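# Sort loose seals into bins by their size

## Task

Put every loose seal into the bin that matches its size; a seal counts only if it stays in its bin on its own, without the robot holding it. At the end, open the grippers and move both arms away.

## Robot and tools

Robot: two arms, left_arm and right_arm, over a table. All poses share one scene frame. The origin sits on the tabletop midway between the arms, +z is up, +x points out across the table, and left_arm sits on the +y side. The names left and right are only labels and do not match image sides. Reported hand positions can be off, more so at long reach. Motions tend to finish a centimetre or more from the command, usually low.

Gripper: the fingers point along the gripper's +z axis and close along its y axis. end_effector_position is the point between the pads, about 1 cm behind the fingertips. Opening runs from -1 (closed) to +1 (fully open, 0.094 m). grip_measured uses the same scale, and the last Joint positions value gives the opening in metres. Each gripper has its own fixed reading error of up to about 1 mm. To keep hold of a seal, command an opening below grip_measured: about 0.03 below gives a firm grip, less gives a lighter one. Each pad can push about 50 to 62 N, and parts under about 2 mm thick get less.

Row layout, used by both execute_actions and move: one flat list of 16 numbers covering both arms, always all 16 even if one arm moves. The first 8 are left_arm: x, y, z (metres, absolute target position in the scene frame), qw, qx, qy, qz (absolute target orientation, w first), then opening (-1 to 1). The next 8 are the same for right_arm. To hold an orientation, send the same quaternion every time rather than copying a drifted reading. To keep an arm still, resend its whole pose from the last result before it was meant to stay, together with the opening it should keep.

execute_actions(actions): a list of up to 15 actions. Each action is a table of up to 15 rows, and each row runs for one 1/30 s step. If a table has fewer than 15 rows, its last row repeats until 15 steps are done. Each target must be within 0.6 m of the gripper's position at the start of that action along each of the gripper's own axes, or the action is refused for both arms. If any action is malformed, or the first fails this check against the last reported state, nothing moves. An empty list only returns state and images. Each step, the command is clipped to within 70 mm and 16 degrees of the measured pose, and position takes priority over orientation. After an action, an arm goes at most to its last clipped pose, so a distant target needs further actions.

move(target, speed, blocking): target is one 16-number row, given as absolute poses. Each gripper follows a straight line toward its pose, turning the shorter way, and all paths finish together. A move lasts 0.5 to 10 s and is cut off at 10 s. speed is 0.002 to 0.5 m/s (default 0.25), and turning is capped at twice that in rad/s. The opening is applied at the start. Paths do not avoid obstacles or the other arm. Grippers lag, drift, and can exceed the speed, especially with the arm near straight. A faster move hits harder, and a target set beyond the contact point presses harder. With blocking=false the call returns after 0.5 s. After that, use wait(0) to check progress or stop to brake it; execute_actions and new moves are refused until the move has ended. The result adds a move: line giving the ending (done, off_target, moving, held, fault) and any limits, plus each gripper's distance from its target. If only one arm is named, the other finished at rest. held means a check blocked the arm's final step. limits=paced means the pose was clipped. limits=held means steps were blocked along the way, and the arm may then speed up sharply.

wait(seconds): 0 to 10 s. The arms keep their last commands, and any running move continues. stop: brakes a running move; the arm needs room to stop, and the fingers keep moving. zoom_image(camera, region): an enlarged view of [x0, y0, x1, y1] pixels from the latest image, up to 504x504. Cameras: cam_head_left, cam_head_right, cam_left_wrist, cam_right_wrist, each 504x504 and returned in that order. The wrist cameras are fisheye. finished_scene(scene): ends the given scene (1 or 2) and reports success, and it cannot be undone. Answering without a tool call ends everything.

Result lines: the state line shows each arm's pose. Hand target shows the pose the controller is currently driving toward. pose unreachable means a clearance check changed or blocked the command for the named arm. FAULT and OVER-TEMPERATURE FAULT mean an arm stopped. MOTOR HOT appears from 85 °C; at 100 °C that arm goes limp and drops. Holding loads heats the motors, even while you are thinking, so don't hold things any longer than needed.

Joint limits (rad): waist ±2.880, shoulder 0 to 3.142, elbow 0 to 3.019, wrist pitch -1.693 to 1.571, wrist yaw ±1.571, wrist roll ±2.094. The elbows stop just short of full extension.

Avoid: dropping seals, pushing anything off the table (this fails the task), fast collisions, pressing hard, and letting the arms strike each other. Parts may get tugged or bumped now and then, so check the grip. The robot keeps running while you think, and less robot time with smoother, lower-effort motion is better. Finish by releasing everything and moving both arms clear before ending the scene.

Each tool is called as name(argument=value, ...), one argument or row to a line, values as JSON.

## Session

execute_actions(
  actions=[],
)

Scene clock: 0.00 s.
left_arm: end_effector_position=(+0.5366, +0.4623, +0.2101) grip_measured=+1.000 end_effector_quat_wxyz=(-0.025, +0.714, -0.700, -0.017) | right_arm: end_effector_position=(+0.5143, -0.1076, +0.2319) grip_measured=+1.000 end_effector_quat_wxyz=(+0.715, -0.088, +0.694, -0.020)
Joint positions: left_arm=[ 0.097  1.853  1.801 -1.497 -0.057 -1.391  0.094] | right_arm=[ 0.558  1.556  0.719  0.863  0.501 -0.165  0.094]
Joint velocities: left_arm=[ 0.005 -0.005  0.012  0.007  0.022  0.007  0.   ] | right_arm=[-0.005  0.015  0.002 -0.012 -0.007  0.022  0.   ]
Motor temperatures (°C, as the motors report them): left_arm=[26 27 26 24 23 23] | right_arm=[24 24 23 27 26 24]
Hand target (left_arm): +0.544, +0.464, +0.227; -0.042, +0.714, -0.699, -0.006
Hand target (right_arm): +0.519, -0.104, +0.244; +0.723, -0.082, +0.685, -0.015

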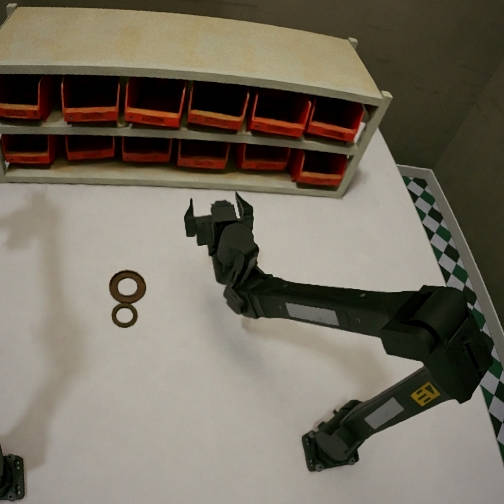

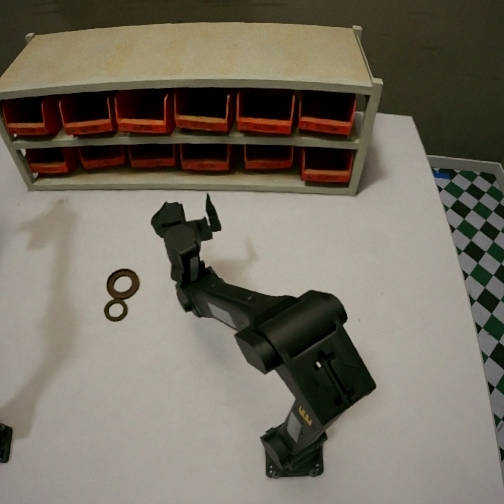

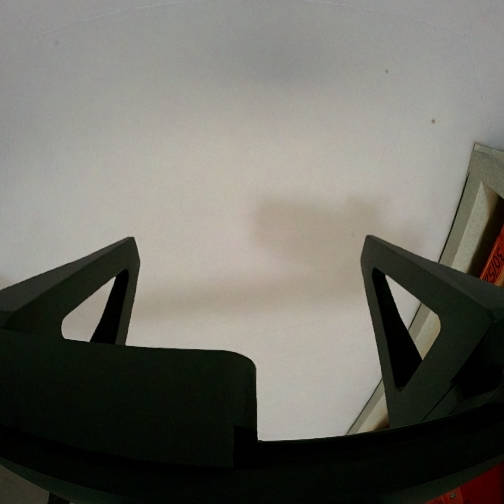

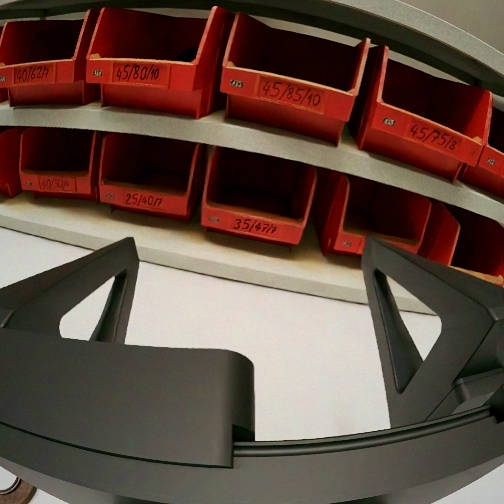

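zoom_image(
  camera="cam_head_left",
  region=[70, 240, 190, 360],
)

zoom_image(
  camera="cam_head_right",
  region=[0, 60, 200, 210],
)

zoom_image(
  camera="cam_head_right",
  region=[190, 60, 390, 210],
)

zoom_image(
  camera="cam_right_wrist",
  region=[0, 0, 260, 260],
)

Region (70, 240, 190, 360) of cam_head_left's 504x504 image, scaled by 4.200, with more detail than that image has.

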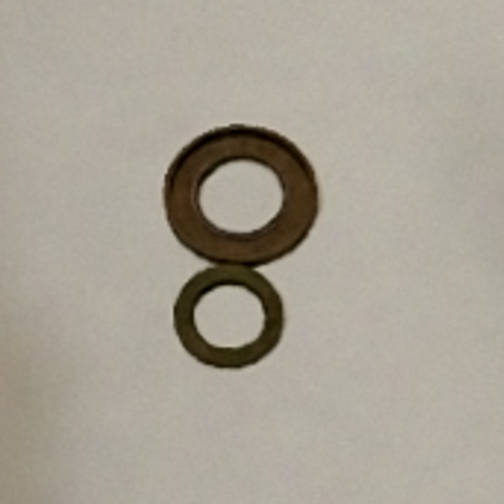

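Region (0, 60, 200, 210) of cam_head_right's 504x504 image, scaled by 2.520, with more detail than that image has; it fills the top 378 rows of this view, and the rest is white.

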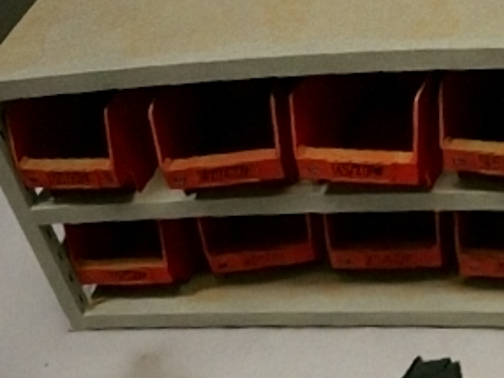

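Region (190, 60, 390, 210) of cam_head_right's 504x504 image, scaled by 2.520, with more detail than that image has; it fills the top 378 rows of this view, and the rest is white.

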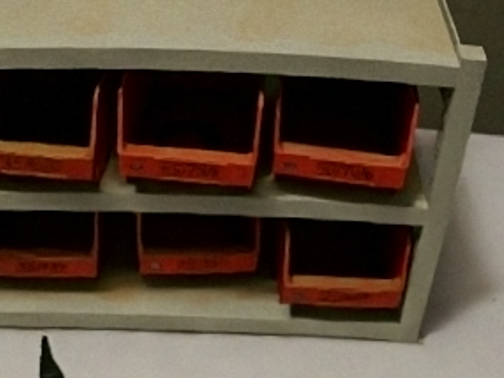

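Region (0, 0, 260, 260) of cam_right_wrist's 504x504 image, scaled by 1.938, with more detail than that image has.

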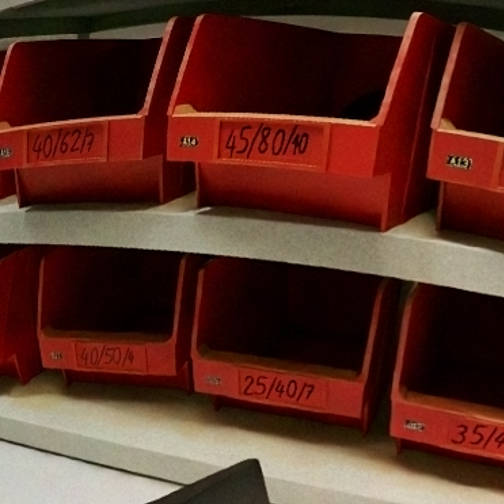

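move(
  target=[0.33,0.15,0.2,0,0,1,0,1,0.45,-0.33,0.25,0.707,0,0.707,0,1],
)

Scene clock: 7.10 s.
left_arm: end_effector_position=(+0.3268, +0.1489, +0.1898) grip_measured=+1.000 end_effector_quat_wxyz=(-0.014, -0.008, +1.000, +0.000) | right_arm: end_effector_position=(+0.4490, -0.3307, +0.2508) grip_measured=+1.000 end_effector_quat_wxyz=(+0.708, -0.005, +0.706, -0.005)
Joint positions: left_arm=[-0.585  1.431  1.221 -1.386  0.013 -0.498  0.094] | right_arm=[ 0.058  1.109  0.397  0.715  0.099 -0.013  0.094]
Joint velocities: left_arm=[-0.015  0.005 -0.017  0.007  0.022 -0.051  0.   ] | right_arm=[-0.005 -0.005  0.002  0.002 -0.022 -0.007  0.   ]
Motor temperatures (°C, as the motors report them): left_arm=[26 27 27 24 23 23] | right_arm=[24 24 24 27 26 24]
Hand target (left_arm): +0.327, +0.149, +0.199; +0.002, +0.000, +1.000, -0.010
Hand target (right_arm): +0.448, -0.332, +0.253; +0.708, -0.002, +0.706, -0.002
Off the commanded pose (left_arm): 0.011 m, 2 deg.
Off the commanded pose (right_arm): 0.001 m, 1 deg.
move: off_target (left_arm)

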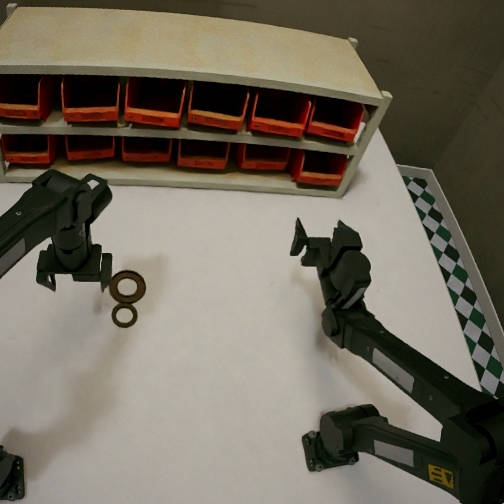

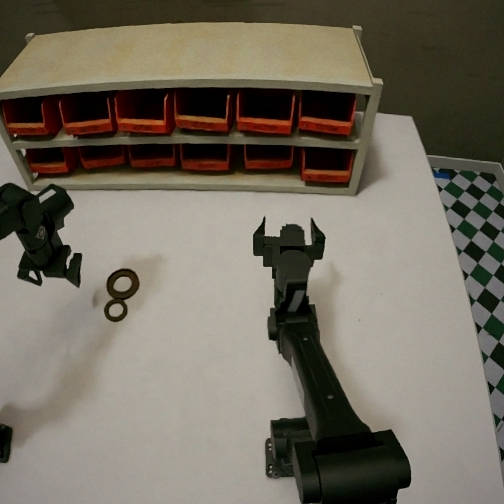

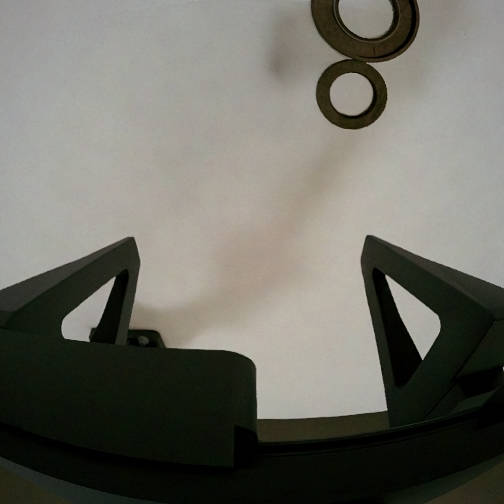

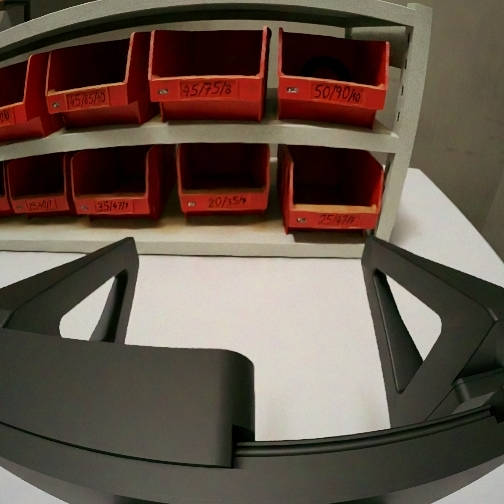

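move(
  target=[0.40,0.065,0.09,0,0,1,0,1,0.45,-0.33,0.25,0.707,0,0.707,0,1],
)

zoom_image(
  camera="cam_right_wrist",
  region=[140, 20, 400, 250],
)

zoom_image(
  camera="cam_left_wrist",
  region=[120, 40, 380, 300],
)

Scene clock: 11.13 s.
left_arm: end_effector_position=(+0.3785, +0.0781, +0.0723) grip_measured=+1.000 end_effector_quat_wxyz=(-0.029, +0.005, +0.999, +0.015) | right_arm: end_effector_position=(+0.4490, -0.3307, +0.2508) grip_measured=+1.000 end_effector_quat_wxyz=(+0.708, -0.002, +0.706, -0.002)
Joint positions: left_arm=[-0.667  1.758  1.29  -1.168  0.006 -0.556  0.094] | right_arm=[ 0.058  1.109  0.397  0.715  0.099 -0.007  0.094]
Joint velocities: left_arm=[-0.005  0.005 -0.002 -0.007 -0.037  0.007  0.   ] | right_arm=[-0.005 -0.005  0.012  0.002 -0.007 -0.022  0.   ]
Motor temperatures (°C, as the motors report them): left_arm=[26 27 27 24 23 23] | right_arm=[24 24 24 27 26 24]
Hand target (left_arm): +0.399, +0.063, +0.091; -0.000, -0.000, +1.000, -0.002
Hand target (right_arm): +0.450, -0.330, +0.250; +0.707, +0.000, +0.707, +0.000
Off the commanded pose (left_arm): 0.031 m, 4 deg.
Off the commanded pose (right_arm): 0.001 m, 0 deg.
move: off_target (left_arm)

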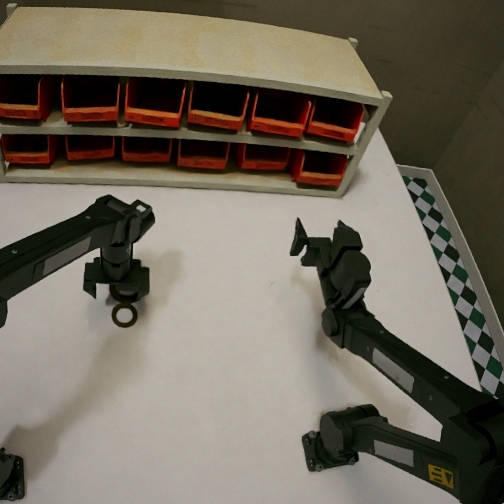

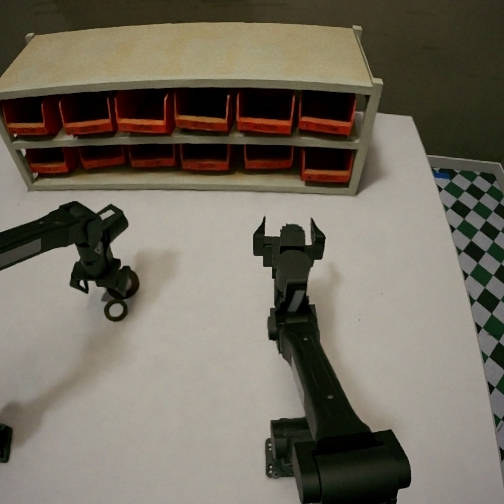

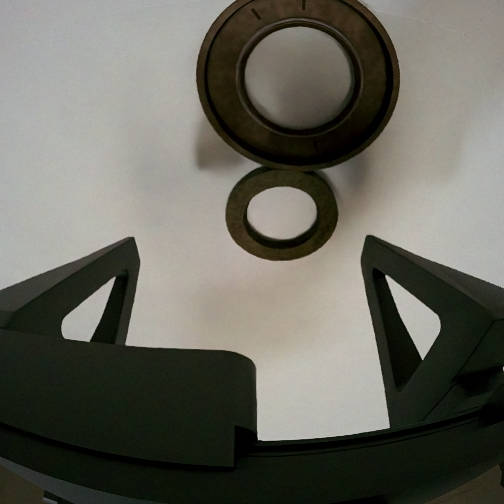

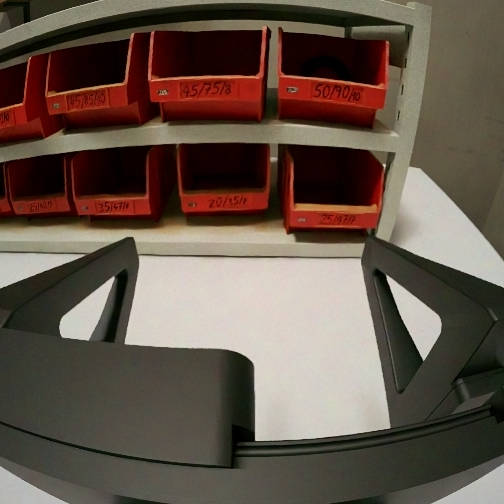

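Region (140, 20, 400, 250) of cam_right_wrist's 504x504 image, scaled by 1.938, with more detail than that image has; it fills the top 446 rows of this view, and the rest is white.

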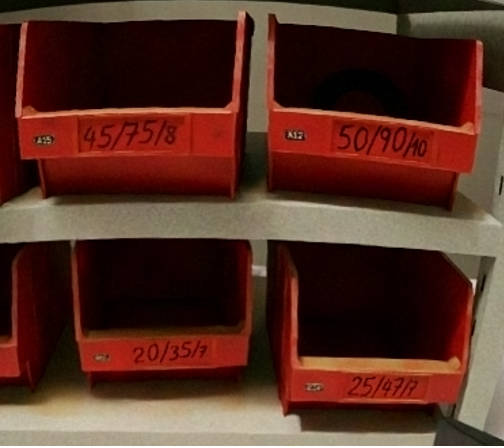

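Region (120, 40, 380, 300) of cam_left_wrist's 504x504 image, scaled by 1.938, with more detail than that image has.

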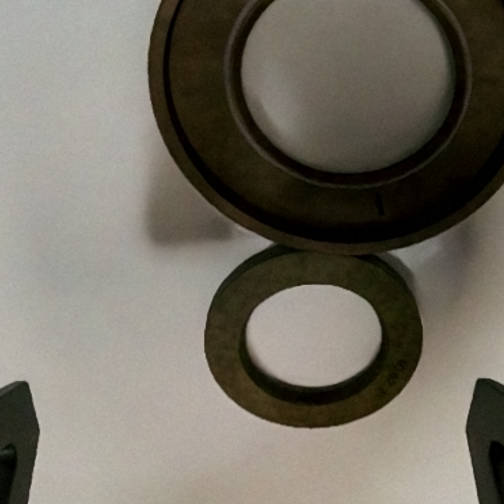

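move(
  target=[0.345,0.068,0.06,0.409,0.235,0.875,-0.11,0.8,0.45,-0.33,0.25,0.707,0,0.707,0,1],
)

Scene clock: 17.33 s.
left_arm: end_effector_position=(+0.3439, +0.0732, +0.0524) grip_measured=+0.802 end_effector_quat_wxyz=(+0.394, +0.222, +0.886, -0.103) | right_arm: end_effector_position=(+0.4490, -0.3307, +0.2508) grip_measured=+1.000 end_effector_quat_wxyz=(+0.708, -0.002, +0.706, -0.002)
Joint positions: left_arm=[-0.764  1.434  0.541  0.153 -0.12  -0.119  0.085] | right_arm=[ 0.058  1.109  0.397  0.715  0.099 -0.007  0.094]
Joint velocities: left_arm=[-0.005 -0.015  0.007 -0.002  0.022  0.066  0.   ] | right_arm=[-0.005 -0.015  0.002  0.012 -0.037 -0.066  0.   ]
Motor temperatures (°C, as the motors report them): left_arm=[26 27 28 24 23 23] | right_arm=[24 24 24 27 26 24]
Hand target (left_arm): +0.344, +0.068, +0.063; +0.409, +0.230, +0.876, -0.109
Hand target (right_arm): +0.450, -0.330, +0.250; +0.707, -0.000, +0.707, -0.000
Off the commanded pose (left_arm): 0.009 m, 3 deg.
Off the commanded pose (right_arm): 0.001 m, 0 deg.
move: off_target (left_arm)

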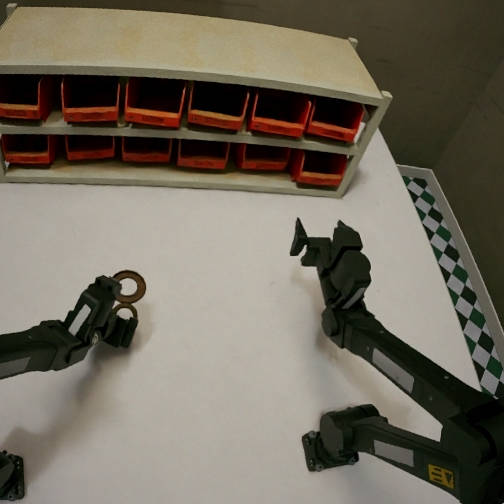

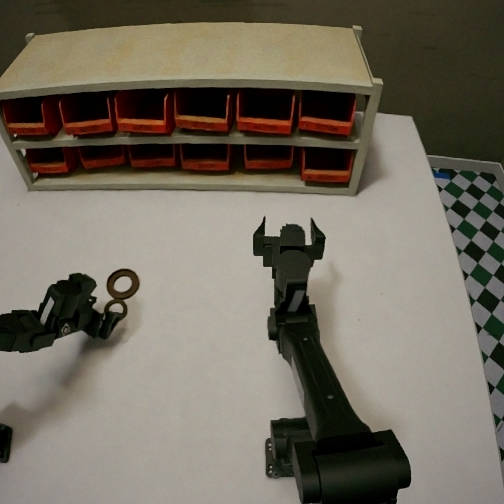

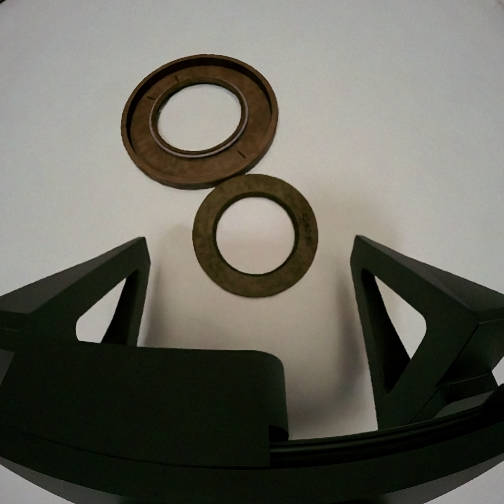

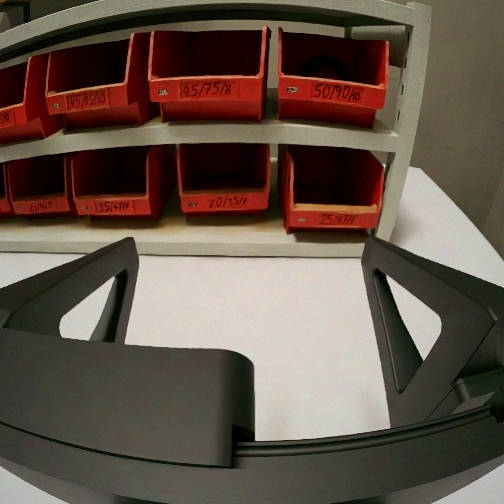

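Lined up along the view ray; descend along it.

move(
  target=[0.356,0.06,0.028,0.409,0.235,0.875,-0.11,0.8,0.45,-0.33,0.25,0.707,0,0.707,0,1],
  speed=0.08,
)

Scene clock: 19.03 s.
left_arm: end_effector_position=(+0.3519, +0.0647, +0.0255) grip_measured=+0.802 end_effector_quat_wxyz=(+0.400, +0.229, +0.881, -0.108) | right_arm: end_effector_position=(+0.4490, -0.3307, +0.2508) grip_measured=+1.000 end_effector_quat_wxyz=(+0.708, -0.002, +0.706, -0.002)
Joint positions: left_arm=[-0.764  1.55   0.541  0.288 -0.11  -0.104  0.085] | right_arm=[ 0.058  1.109  0.397  0.715  0.099 -0.007  0.094]
Joint velocities: left_arm=[ 0.015 -0.005  0.002  0.012 -0.081 -0.066 -0.   ] | right_arm=[ 0.015 -0.015 -0.002 -0.012  0.051  0.022  0.   ]
Motor temperatures (°C, as the motors report them): left_arm=[26 27 28 24 23 23] | right_arm=[24 24 24 27 26 24]
Hand target (left_arm): +0.356, +0.060, +0.028; +0.409, +0.235, +0.875, -0.110
Hand target (right_arm): +0.450, -0.330, +0.250; +0.707, +0.000, +0.707, +0.000
Off the commanded pose (left_arm): 0.007 m, 1 deg.
Off the commanded pose (right_arm): 0.001 m, 0 deg.
move: done

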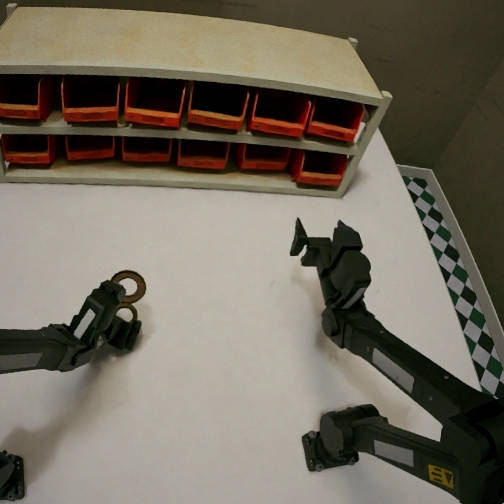

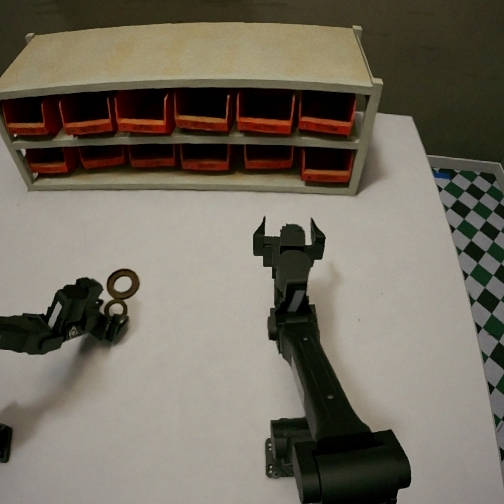

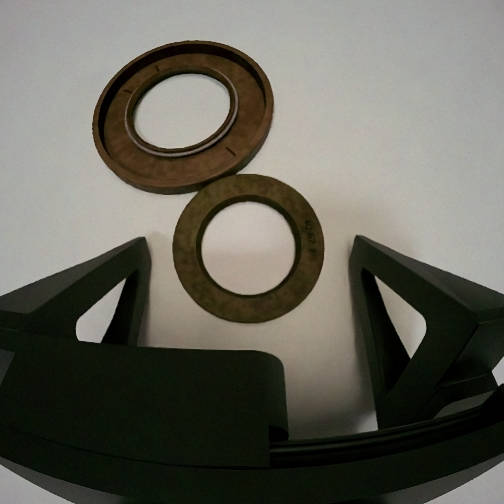

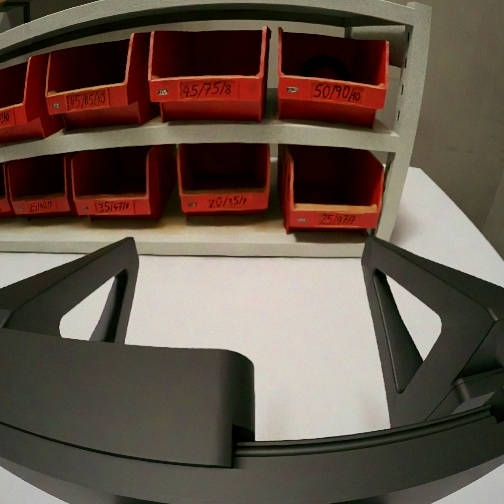

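move(
  target=[0.362,0.056,0.014,0.409,0.235,0.875,-0.11,0.8,0.45,-0.33,0.25,0.707,0,0.707,0,1],
  speed=0.04,
)

move(
  target=[0.362,0.056,0.014,0.409,0.235,0.875,-0.11,0.26,0.45,-0.33,0.25,0.707,0,0.707,0,1],
)

zoom_image(
  camera="cam_left_wrist",
  region=[140, 150, 360, 370],
)

Scene clock: 20.97 s.
left_arm: end_effector_position=(+0.3574, +0.0604, +0.0236) grip_measured=+0.802 end_effector_quat_wxyz=(+0.415, +0.231, +0.873, -0.111) | right_arm: end_effector_position=(+0.4490, -0.3307, +0.2508) grip_measured=+1.000 end_effector_quat_wxyz=(+0.708, -0.002, +0.706, -0.002)
Joint positions: left_arm=[-0.764  1.581  0.541  0.353 -0.11  -0.092  0.085] | right_arm=[ 0.058  1.109  0.397  0.715  0.099 -0.007  0.094]
Joint velocities: left_arm=[-0.024 -0.005  0.002 -0.002 -0.022 -0.051 -0.001] | right_arm=[-0.005 -0.005 -0.007 -0.012  0.051 -0.007  0.   ]
Motor temperatures (°C, as the motors report them): left_arm=[26 27 28 24 23 23] | right_arm=[24 24 24 27 26 24]
Hand target (left_arm): +0.362, +0.056, +0.014; +0.409, +0.235, +0.875, -0.110
Hand target (right_arm): +0.450, -0.330, +0.250; +0.707, +0.000, +0.707, +0.000
Off the commanded pose (left_arm): 0.012 m, 1 deg.
Off the commanded pose (right_arm): 0.001 m, 0 deg.
move: off_target (left_arm)

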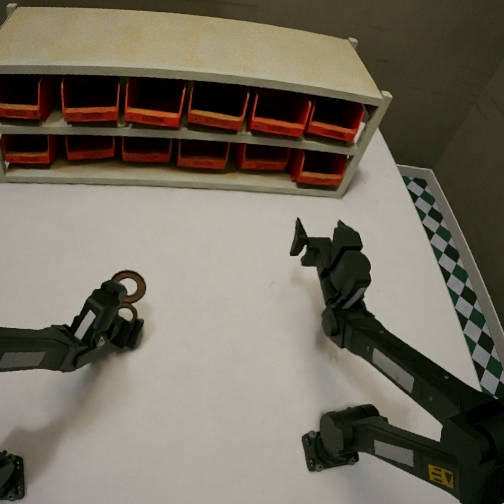

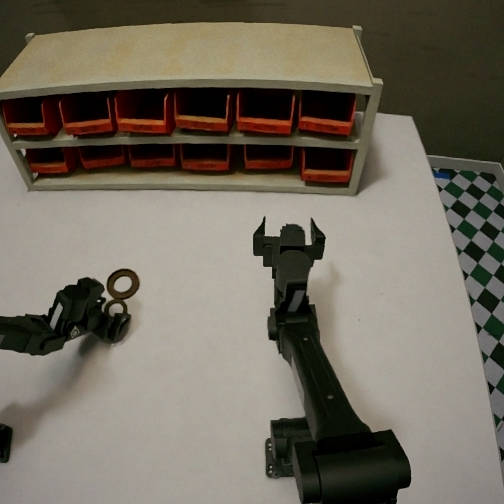

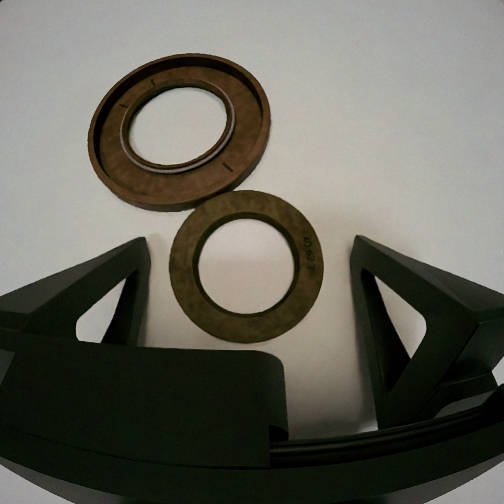

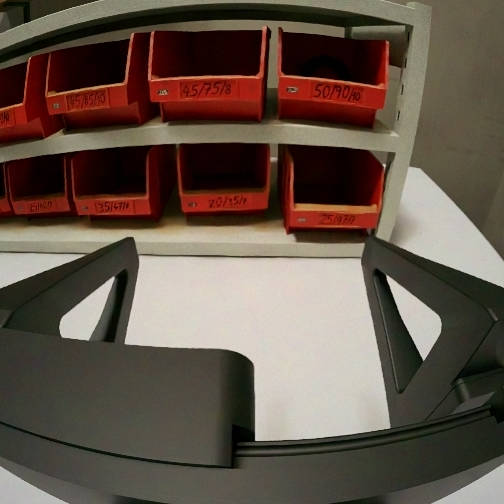

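Scene clock: 21.67 s.
left_arm: end_effector_position=(+0.3577, +0.0609, +0.0235) grip_measured=+0.283 end_effector_quat_wxyz=(+0.416, +0.231, +0.873, -0.110) | right_arm: end_effector_position=(+0.4490, -0.3307, +0.2508) grip_measured=+1.000 end_effector_quat_wxyz=(+0.708, -0.002, +0.706, -0.002)
Joint positions: left_arm=[-0.764  1.581  0.541  0.353 -0.113 -0.092  0.06 ] | right_arm=[ 0.058  1.109  0.397  0.715  0.099 -0.007  0.094]
Joint velocities: left_arm=[-0.015 -0.005  0.002 -0.002 -0.037  0.022 -0.   ] | right_arm=[ 0.005  0.015 -0.007 -0.002 -0.022  0.022  0.   ]
Motor temperatures (°C, as the motors report them): left_arm=[26 27 27 24 23 23] | right_arm=[24 24 24 27 26 24]
Hand target (left_arm): +0.362, +0.056, +0.014; +0.409, +0.235, +0.875, -0.110
Hand target (right_arm): +0.450, -0.330, +0.250; +0.707, +0.000, +0.707, +0.000
Off the commanded pose (left_arm): 0.012 m, 1 deg.
Off the commanded pose (right_arm): 0.001 m, 0 deg.
move: off_target (left_arm)

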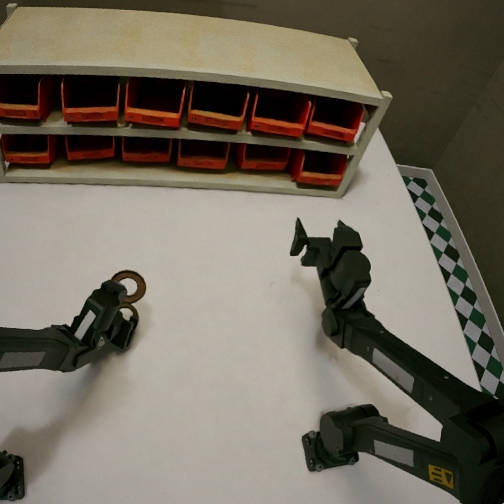

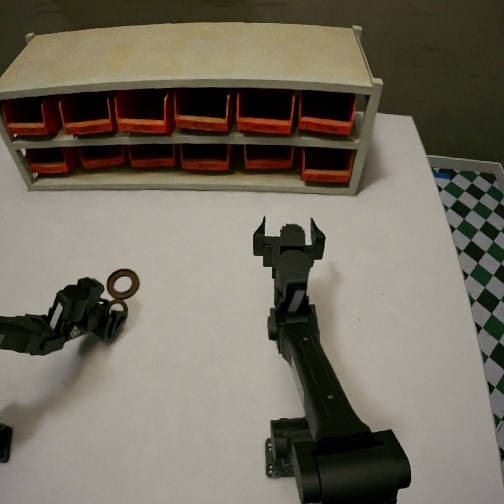

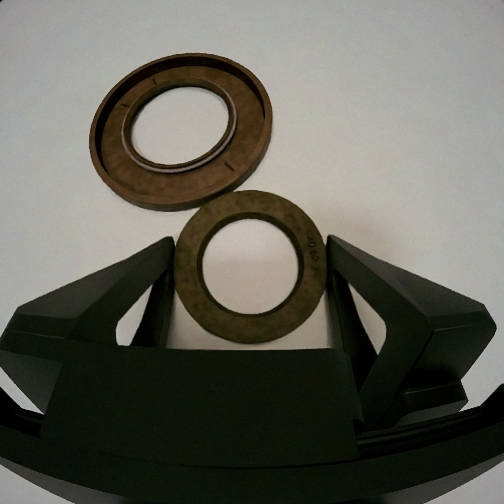

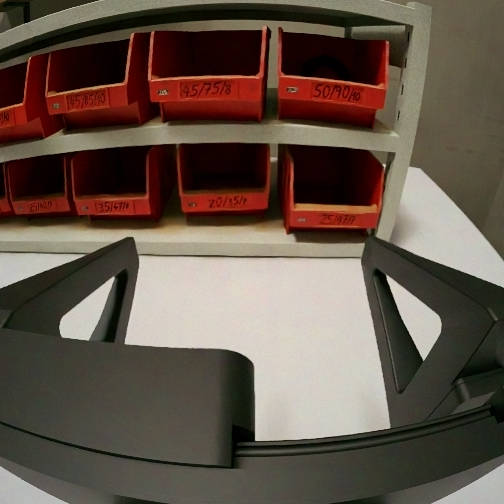

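Region (140, 150, 360, 370) of cam_left_wrist's 504x504 image, scaled by 2.291, with more detail than that image has.

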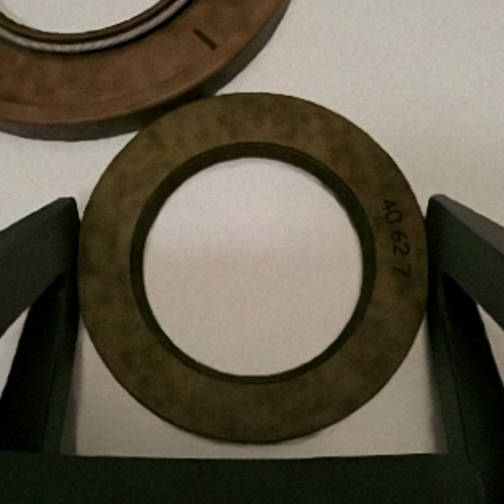

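move(
  target=[0.362,0.07,0.09,0.409,0.235,0.875,-0.11,0.25,0.45,-0.33,0.25,0.707,0,0.707,0,1],
  speed=0.12,
)

move(
  target=[0.6,0.2,0.3,0.61,0,0.793,0,0.25,0.40,-0.1,0.1,0.409,-0.235,0.875,0.11,1],
)

Scene clock: 25.17 s.
left_arm: end_effector_position=(+0.3407, +0.0824, +0.0636) grip_measured=+0.283 end_effector_quat_wxyz=(+0.384, +0.236, +0.887, -0.103) | right_arm: end_effector_position=(+0.4490, -0.3307, +0.2508) grip_measured=+1.000 end_effector_quat_wxyz=(+0.708, -0.002, +0.706, -0.002)
Joint positions: left_arm=[-0.739  1.376  0.541  0.08  -0.084 -0.081  0.06 ] | right_arm=[ 0.058  1.109  0.397  0.715  0.099 -0.007  0.094]
Joint velocities: left_arm=[ 0.005  0.005  0.012 -0.017 -0.081  0.022  0.001] | right_arm=[ 0.005 -0.015 -0.007  0.007 -0.037 -0.022  0.   ]
Motor temperatures (°C, as the motors report them): left_arm=[26 27 28 24 23 23] | right_arm=[24 24 25 27 26 24]
Hand target (left_arm): +0.360, +0.072, +0.092; +0.409, +0.235, +0.875, -0.109
Hand target (right_arm): +0.450, -0.330, +0.250; +0.707, +0.000, +0.707, +0.000
Off the commanded pose (left_arm): 0.036 m, 3 deg.
Off the commanded pose (right_arm): 0.001 m, 0 deg.
move: off_target (left_arm)

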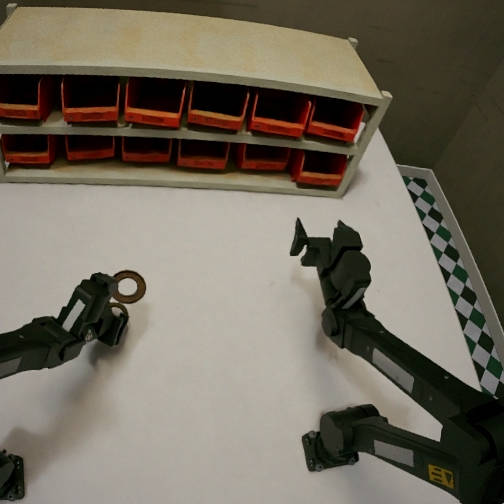

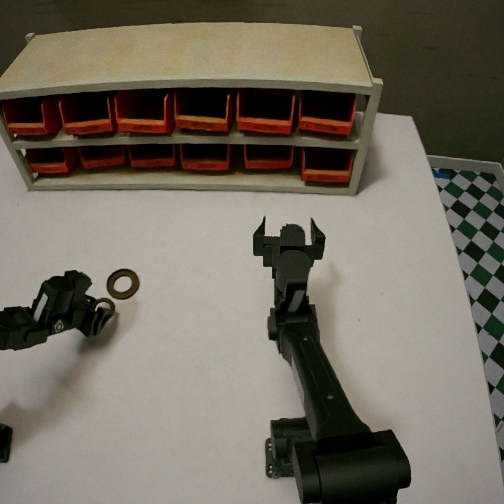

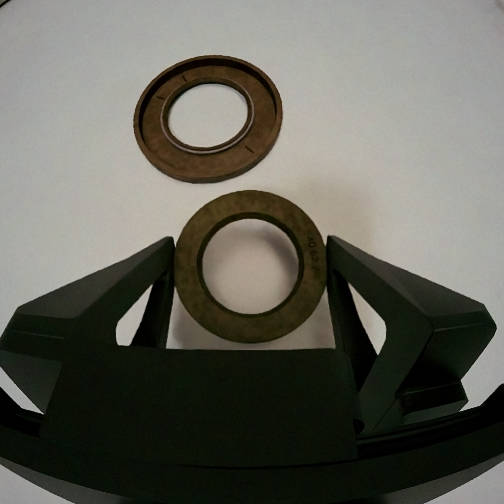

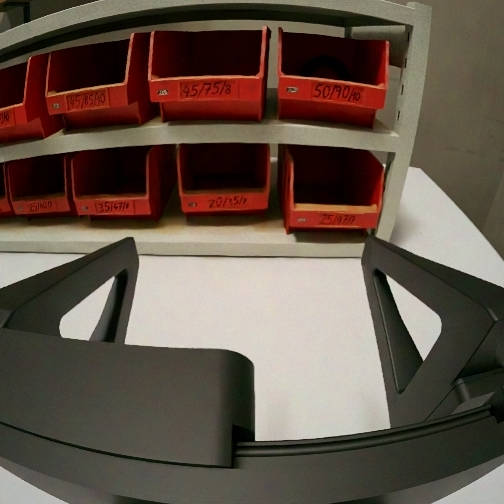

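Scene clock: 27.47 s.
left_arm: end_effector_position=(+0.5757, +0.2038, +0.2733) grip_measured=+0.283 end_effector_quat_wxyz=(+0.583, +0.012, +0.812, +0.011) | right_arm: end_effector_position=(+0.3885, -0.1072, +0.0826) grip_measured=+1.000 end_effector_quat_wxyz=(+0.395, -0.233, +0.882, +0.105)
Joint positions: left_arm=[-0.399  1.458  1.021  0.097 -0.286 -0.066  0.06 ] | right_arm=[0.556 1.353 0.573 0.05  0.059 0.055 0.094]
Joint velocities: left_arm=[ 0.005  0.005  0.007  0.002  0.022 -0.007  0.   ] | right_arm=[-0.005 -0.015 -0.007  0.012  0.051  0.007  0.   ]
Motor temperatures (°C, as the motors report them): left_arm=[26 27 28 24 23 23] | right_arm=[24 24 25 27 26 24]
Hand target (left_arm): +0.594, +0.202, +0.304; +0.609, +0.001, +0.793, +0.004
Hand target (right_arm): +0.402, -0.096, +0.098; +0.406, -0.229, +0.877, +0.113
Off the commanded pose (left_arm): 0.036 m, 4 deg.
Off the commanded pose (right_arm): 0.022 m, 2 deg.
move: off_target (left_arm, right_arm)

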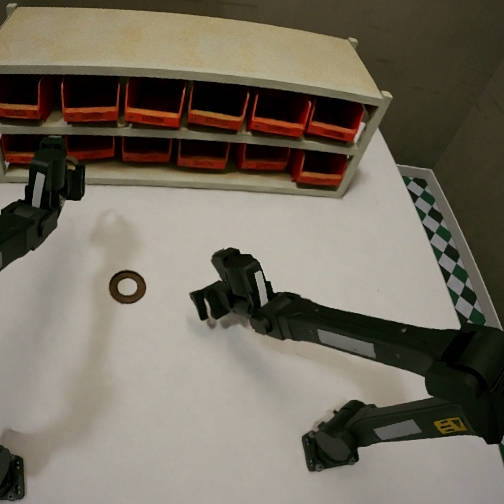

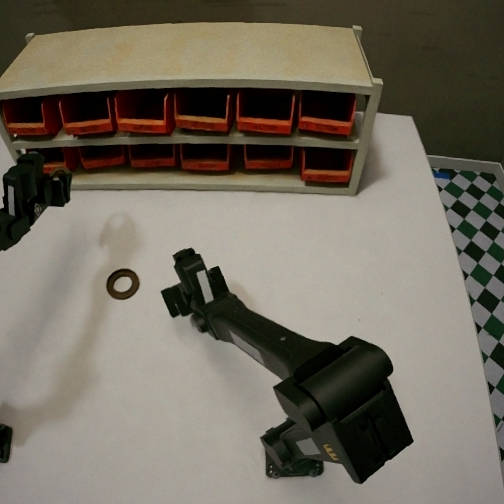

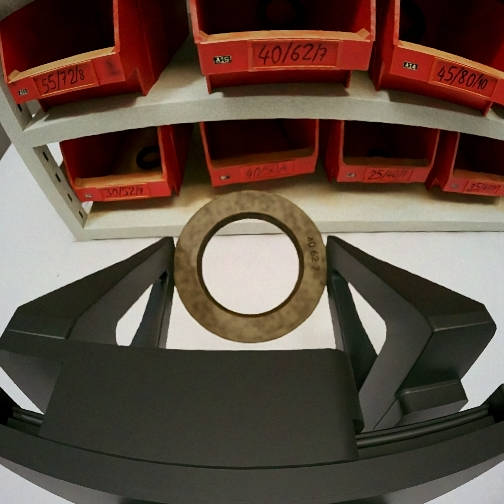

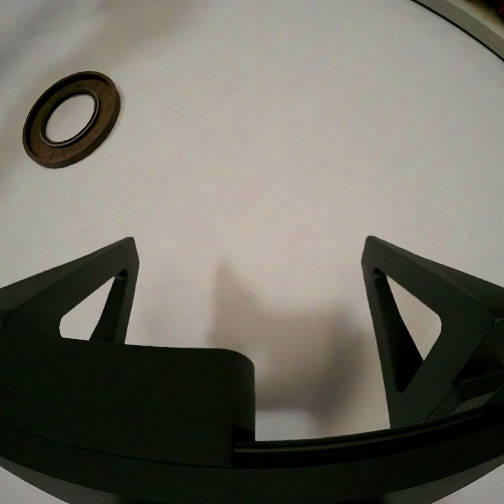

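move(
  target=[0.69,0.175,0.355,0.62,0,0.785,0,0.25,0.43,0.05,0.08,0.409,-0.235,0.875,0.11,1],
  speed=0.15,
)

Scene clock: 30.80 s.
left_arm: end_effector_position=(+0.6724, +0.1833, +0.3266) grip_measured=+0.283 end_effector_quat_wxyz=(+0.603, +0.002, +0.798, +0.009) | right_arm: end_effector_position=(+0.4204, +0.0390, +0.0691) grip_measured=+1.000 end_effector_quat_wxyz=(+0.401, -0.240, +0.877, +0.106)
Joint positions: left_arm=[-0.387  1.655  1.371 -0.004 -0.286 -0.066  0.06 ] | right_arm=[0.784 1.667 0.885 0.045 0.223 0.19  0.094]
Joint velocities: left_arm=[-0.005 -0.015  0.017 -0.007  0.037  0.007 -0.   ] | right_arm=[ 0.005  0.005 -0.002 -0.002 -0.022  0.051  0.   ]
Motor temperatures (°C, as the motors report them): left_arm=[26 27 29 24 23 23] | right_arm=[24 24 25 27 26 24]
Hand target (left_arm): +0.685, +0.175, +0.356; +0.620, -0.000, +0.785, -0.000
Hand target (right_arm): +0.430, +0.050, +0.078; +0.408, -0.235, +0.875, +0.111
Off the commanded pose (left_arm): 0.034 m, 3 deg.
Off the commanded pose (right_arm): 0.018 m, 1 deg.
move: off_target (left_arm, right_arm)

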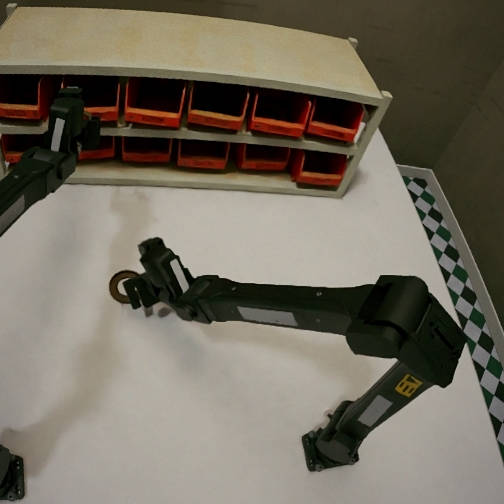

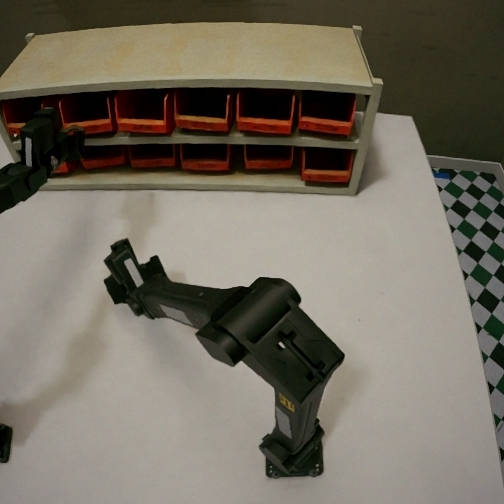

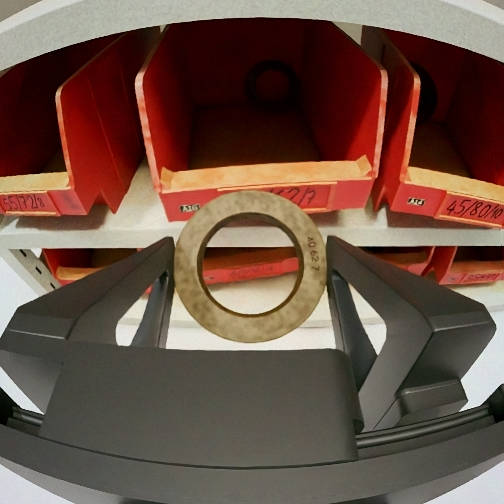

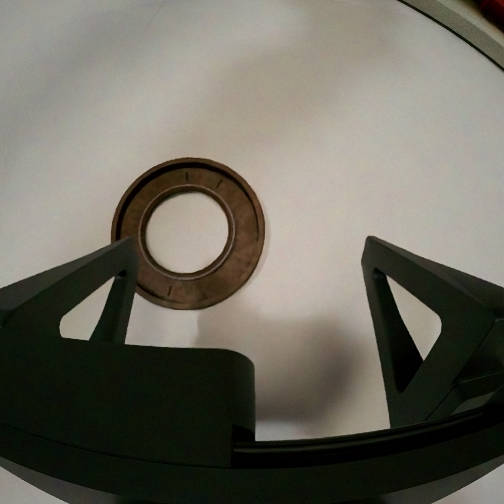

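move(
  target=[0.745,0.168,0.365,0.62,0,0.785,0,0.25,0.418,0.085,0.055,0.409,-0.235,0.875,0.11,1],
  speed=0.1,
)

Scene clock: 35.83 s.
left_arm: end_effector_position=(+0.7274, +0.1650, +0.3399) grip_measured=+0.283 end_effector_quat_wxyz=(+0.605, +0.006, +0.796, +0.003) | right_arm: end_effector_position=(+0.4058, +0.0673, +0.0428) grip_measured=+1.000 end_effector_quat_wxyz=(+0.392, -0.243, +0.882, +0.098)
Joint positions: left_arm=[-0.386  1.792  1.586 -0.076 -0.271 -0.066  0.06 ] | right_arm=[0.85  1.747 0.921 0.052 0.276 0.237 0.094]
Joint velocities: left_arm=[-0.005 -0.005 -0.007 -0.022 -0.007  0.066 -0.001] | right_arm=[-0.015 -0.005 -0.012 -0.007 -0.037 -0.081  0.   ]
Motor temperatures (°C, as the motors report them): left_arm=[26 28 30 24 23 23] | right_arm=[24 24 26 27 26 24]
Hand target (left_arm): +0.741, +0.168, +0.366; +0.620, -0.000, +0.784, +0.000
Hand target (right_arm): +0.417, +0.084, +0.055; +0.408, -0.235, +0.875, +0.110
Off the commanded pose (left_arm): 0.031 m, 2 deg.
Off the commanded pose (right_arm): 0.025 m, 3 deg.
move: off_target (left_arm, right_arm)

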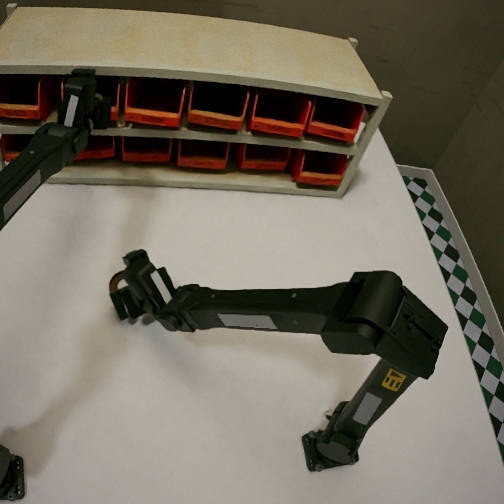

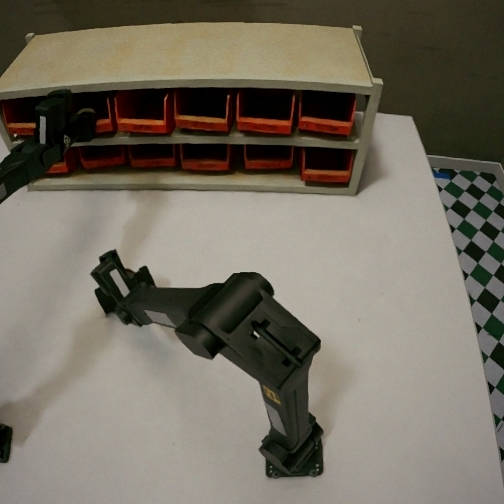

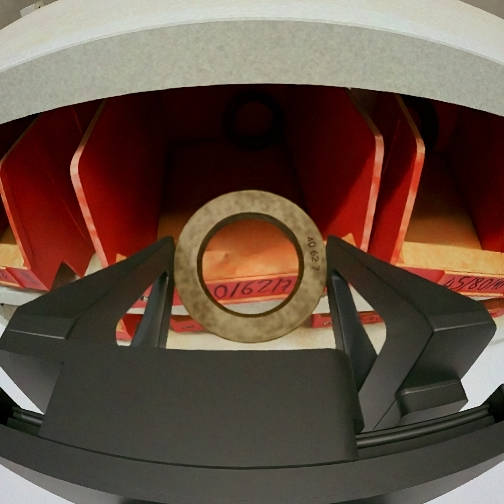

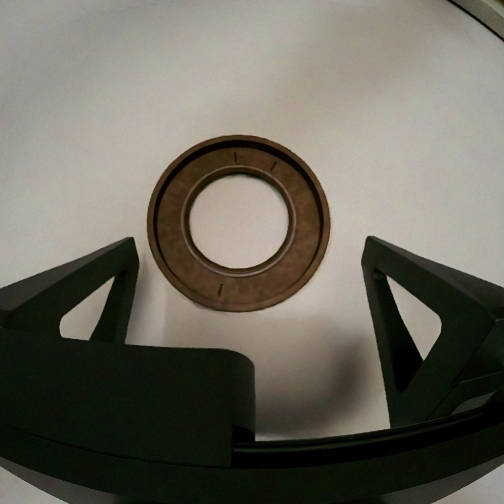

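move(
  target=[0.795,0.175,0.355,0.63,0,0.777,0,0.25,0.432,0.098,0.047,0.409,-0.235,0.875,0.11,1],
  speed=0.06,
)

Scene clock: 39.13 s.
left_arm: end_effector_position=(+0.7776, +0.1728, +0.3254) grip_measured=+0.283 end_effector_quat_wxyz=(+0.609, +0.001, +0.793, +0.001) | right_arm: end_effector_position=(+0.4175, +0.0817, +0.0354) grip_measured=+1.000 end_effector_quat_wxyz=(+0.393, -0.242, +0.882, +0.099)
Joint positions: left_arm=[-0.355  1.922  1.729 -0.076 -0.244 -0.064  0.06 ] | right_arm=[0.85  1.799 0.971 0.055 0.276 0.237 0.094]
Joint velocities: left_arm=[-0.015  0.005 -0.022  0.002  0.066  0.051  0.001] | right_arm=[-0.024 -0.005 -0.007  0.007 -0.037 -0.037  0.   ]
Motor temperatures (°C, as the motors report them): left_arm=[26 28 31 24 23 23] | right_arm=[24 24 26 27 26 24]
Hand target (left_arm): +0.791, +0.175, +0.355; +0.630, -0.000, +0.777, +0.001
Hand target (right_arm): +0.431, +0.097, +0.047; +0.409, -0.235, +0.875, +0.110
Off the commanded pose (left_arm): 0.034 m, 3 deg.
Off the commanded pose (right_arm): 0.025 m, 3 deg.
move: off_target (left_arm, right_arm)

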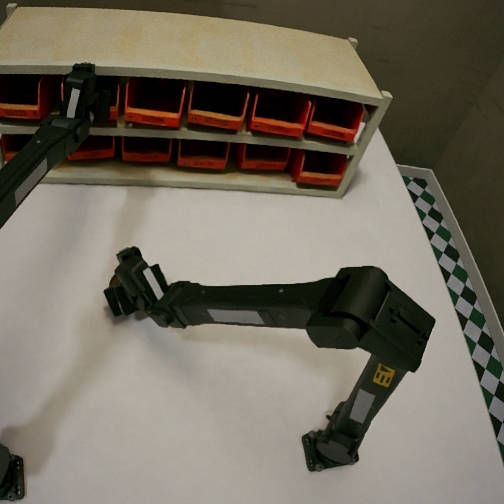

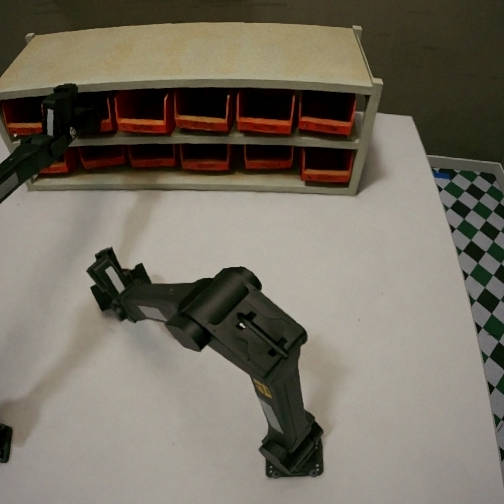

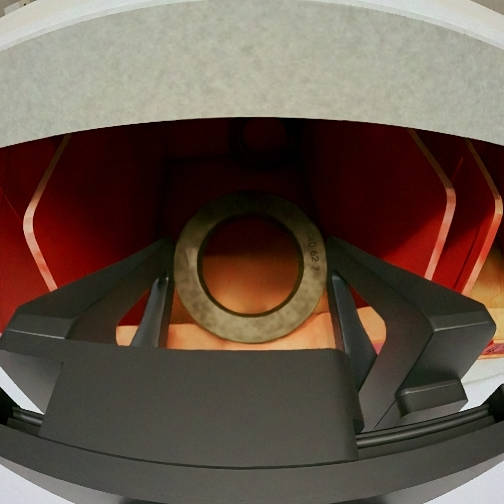

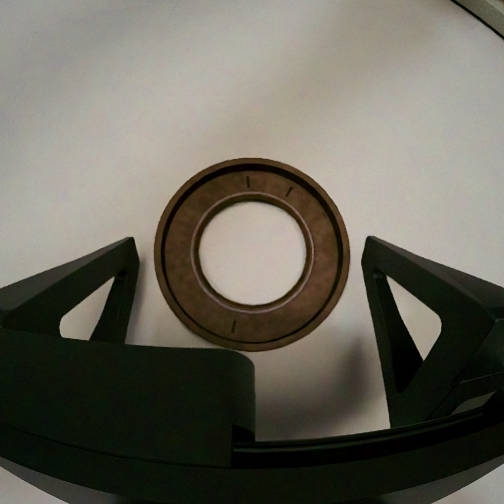

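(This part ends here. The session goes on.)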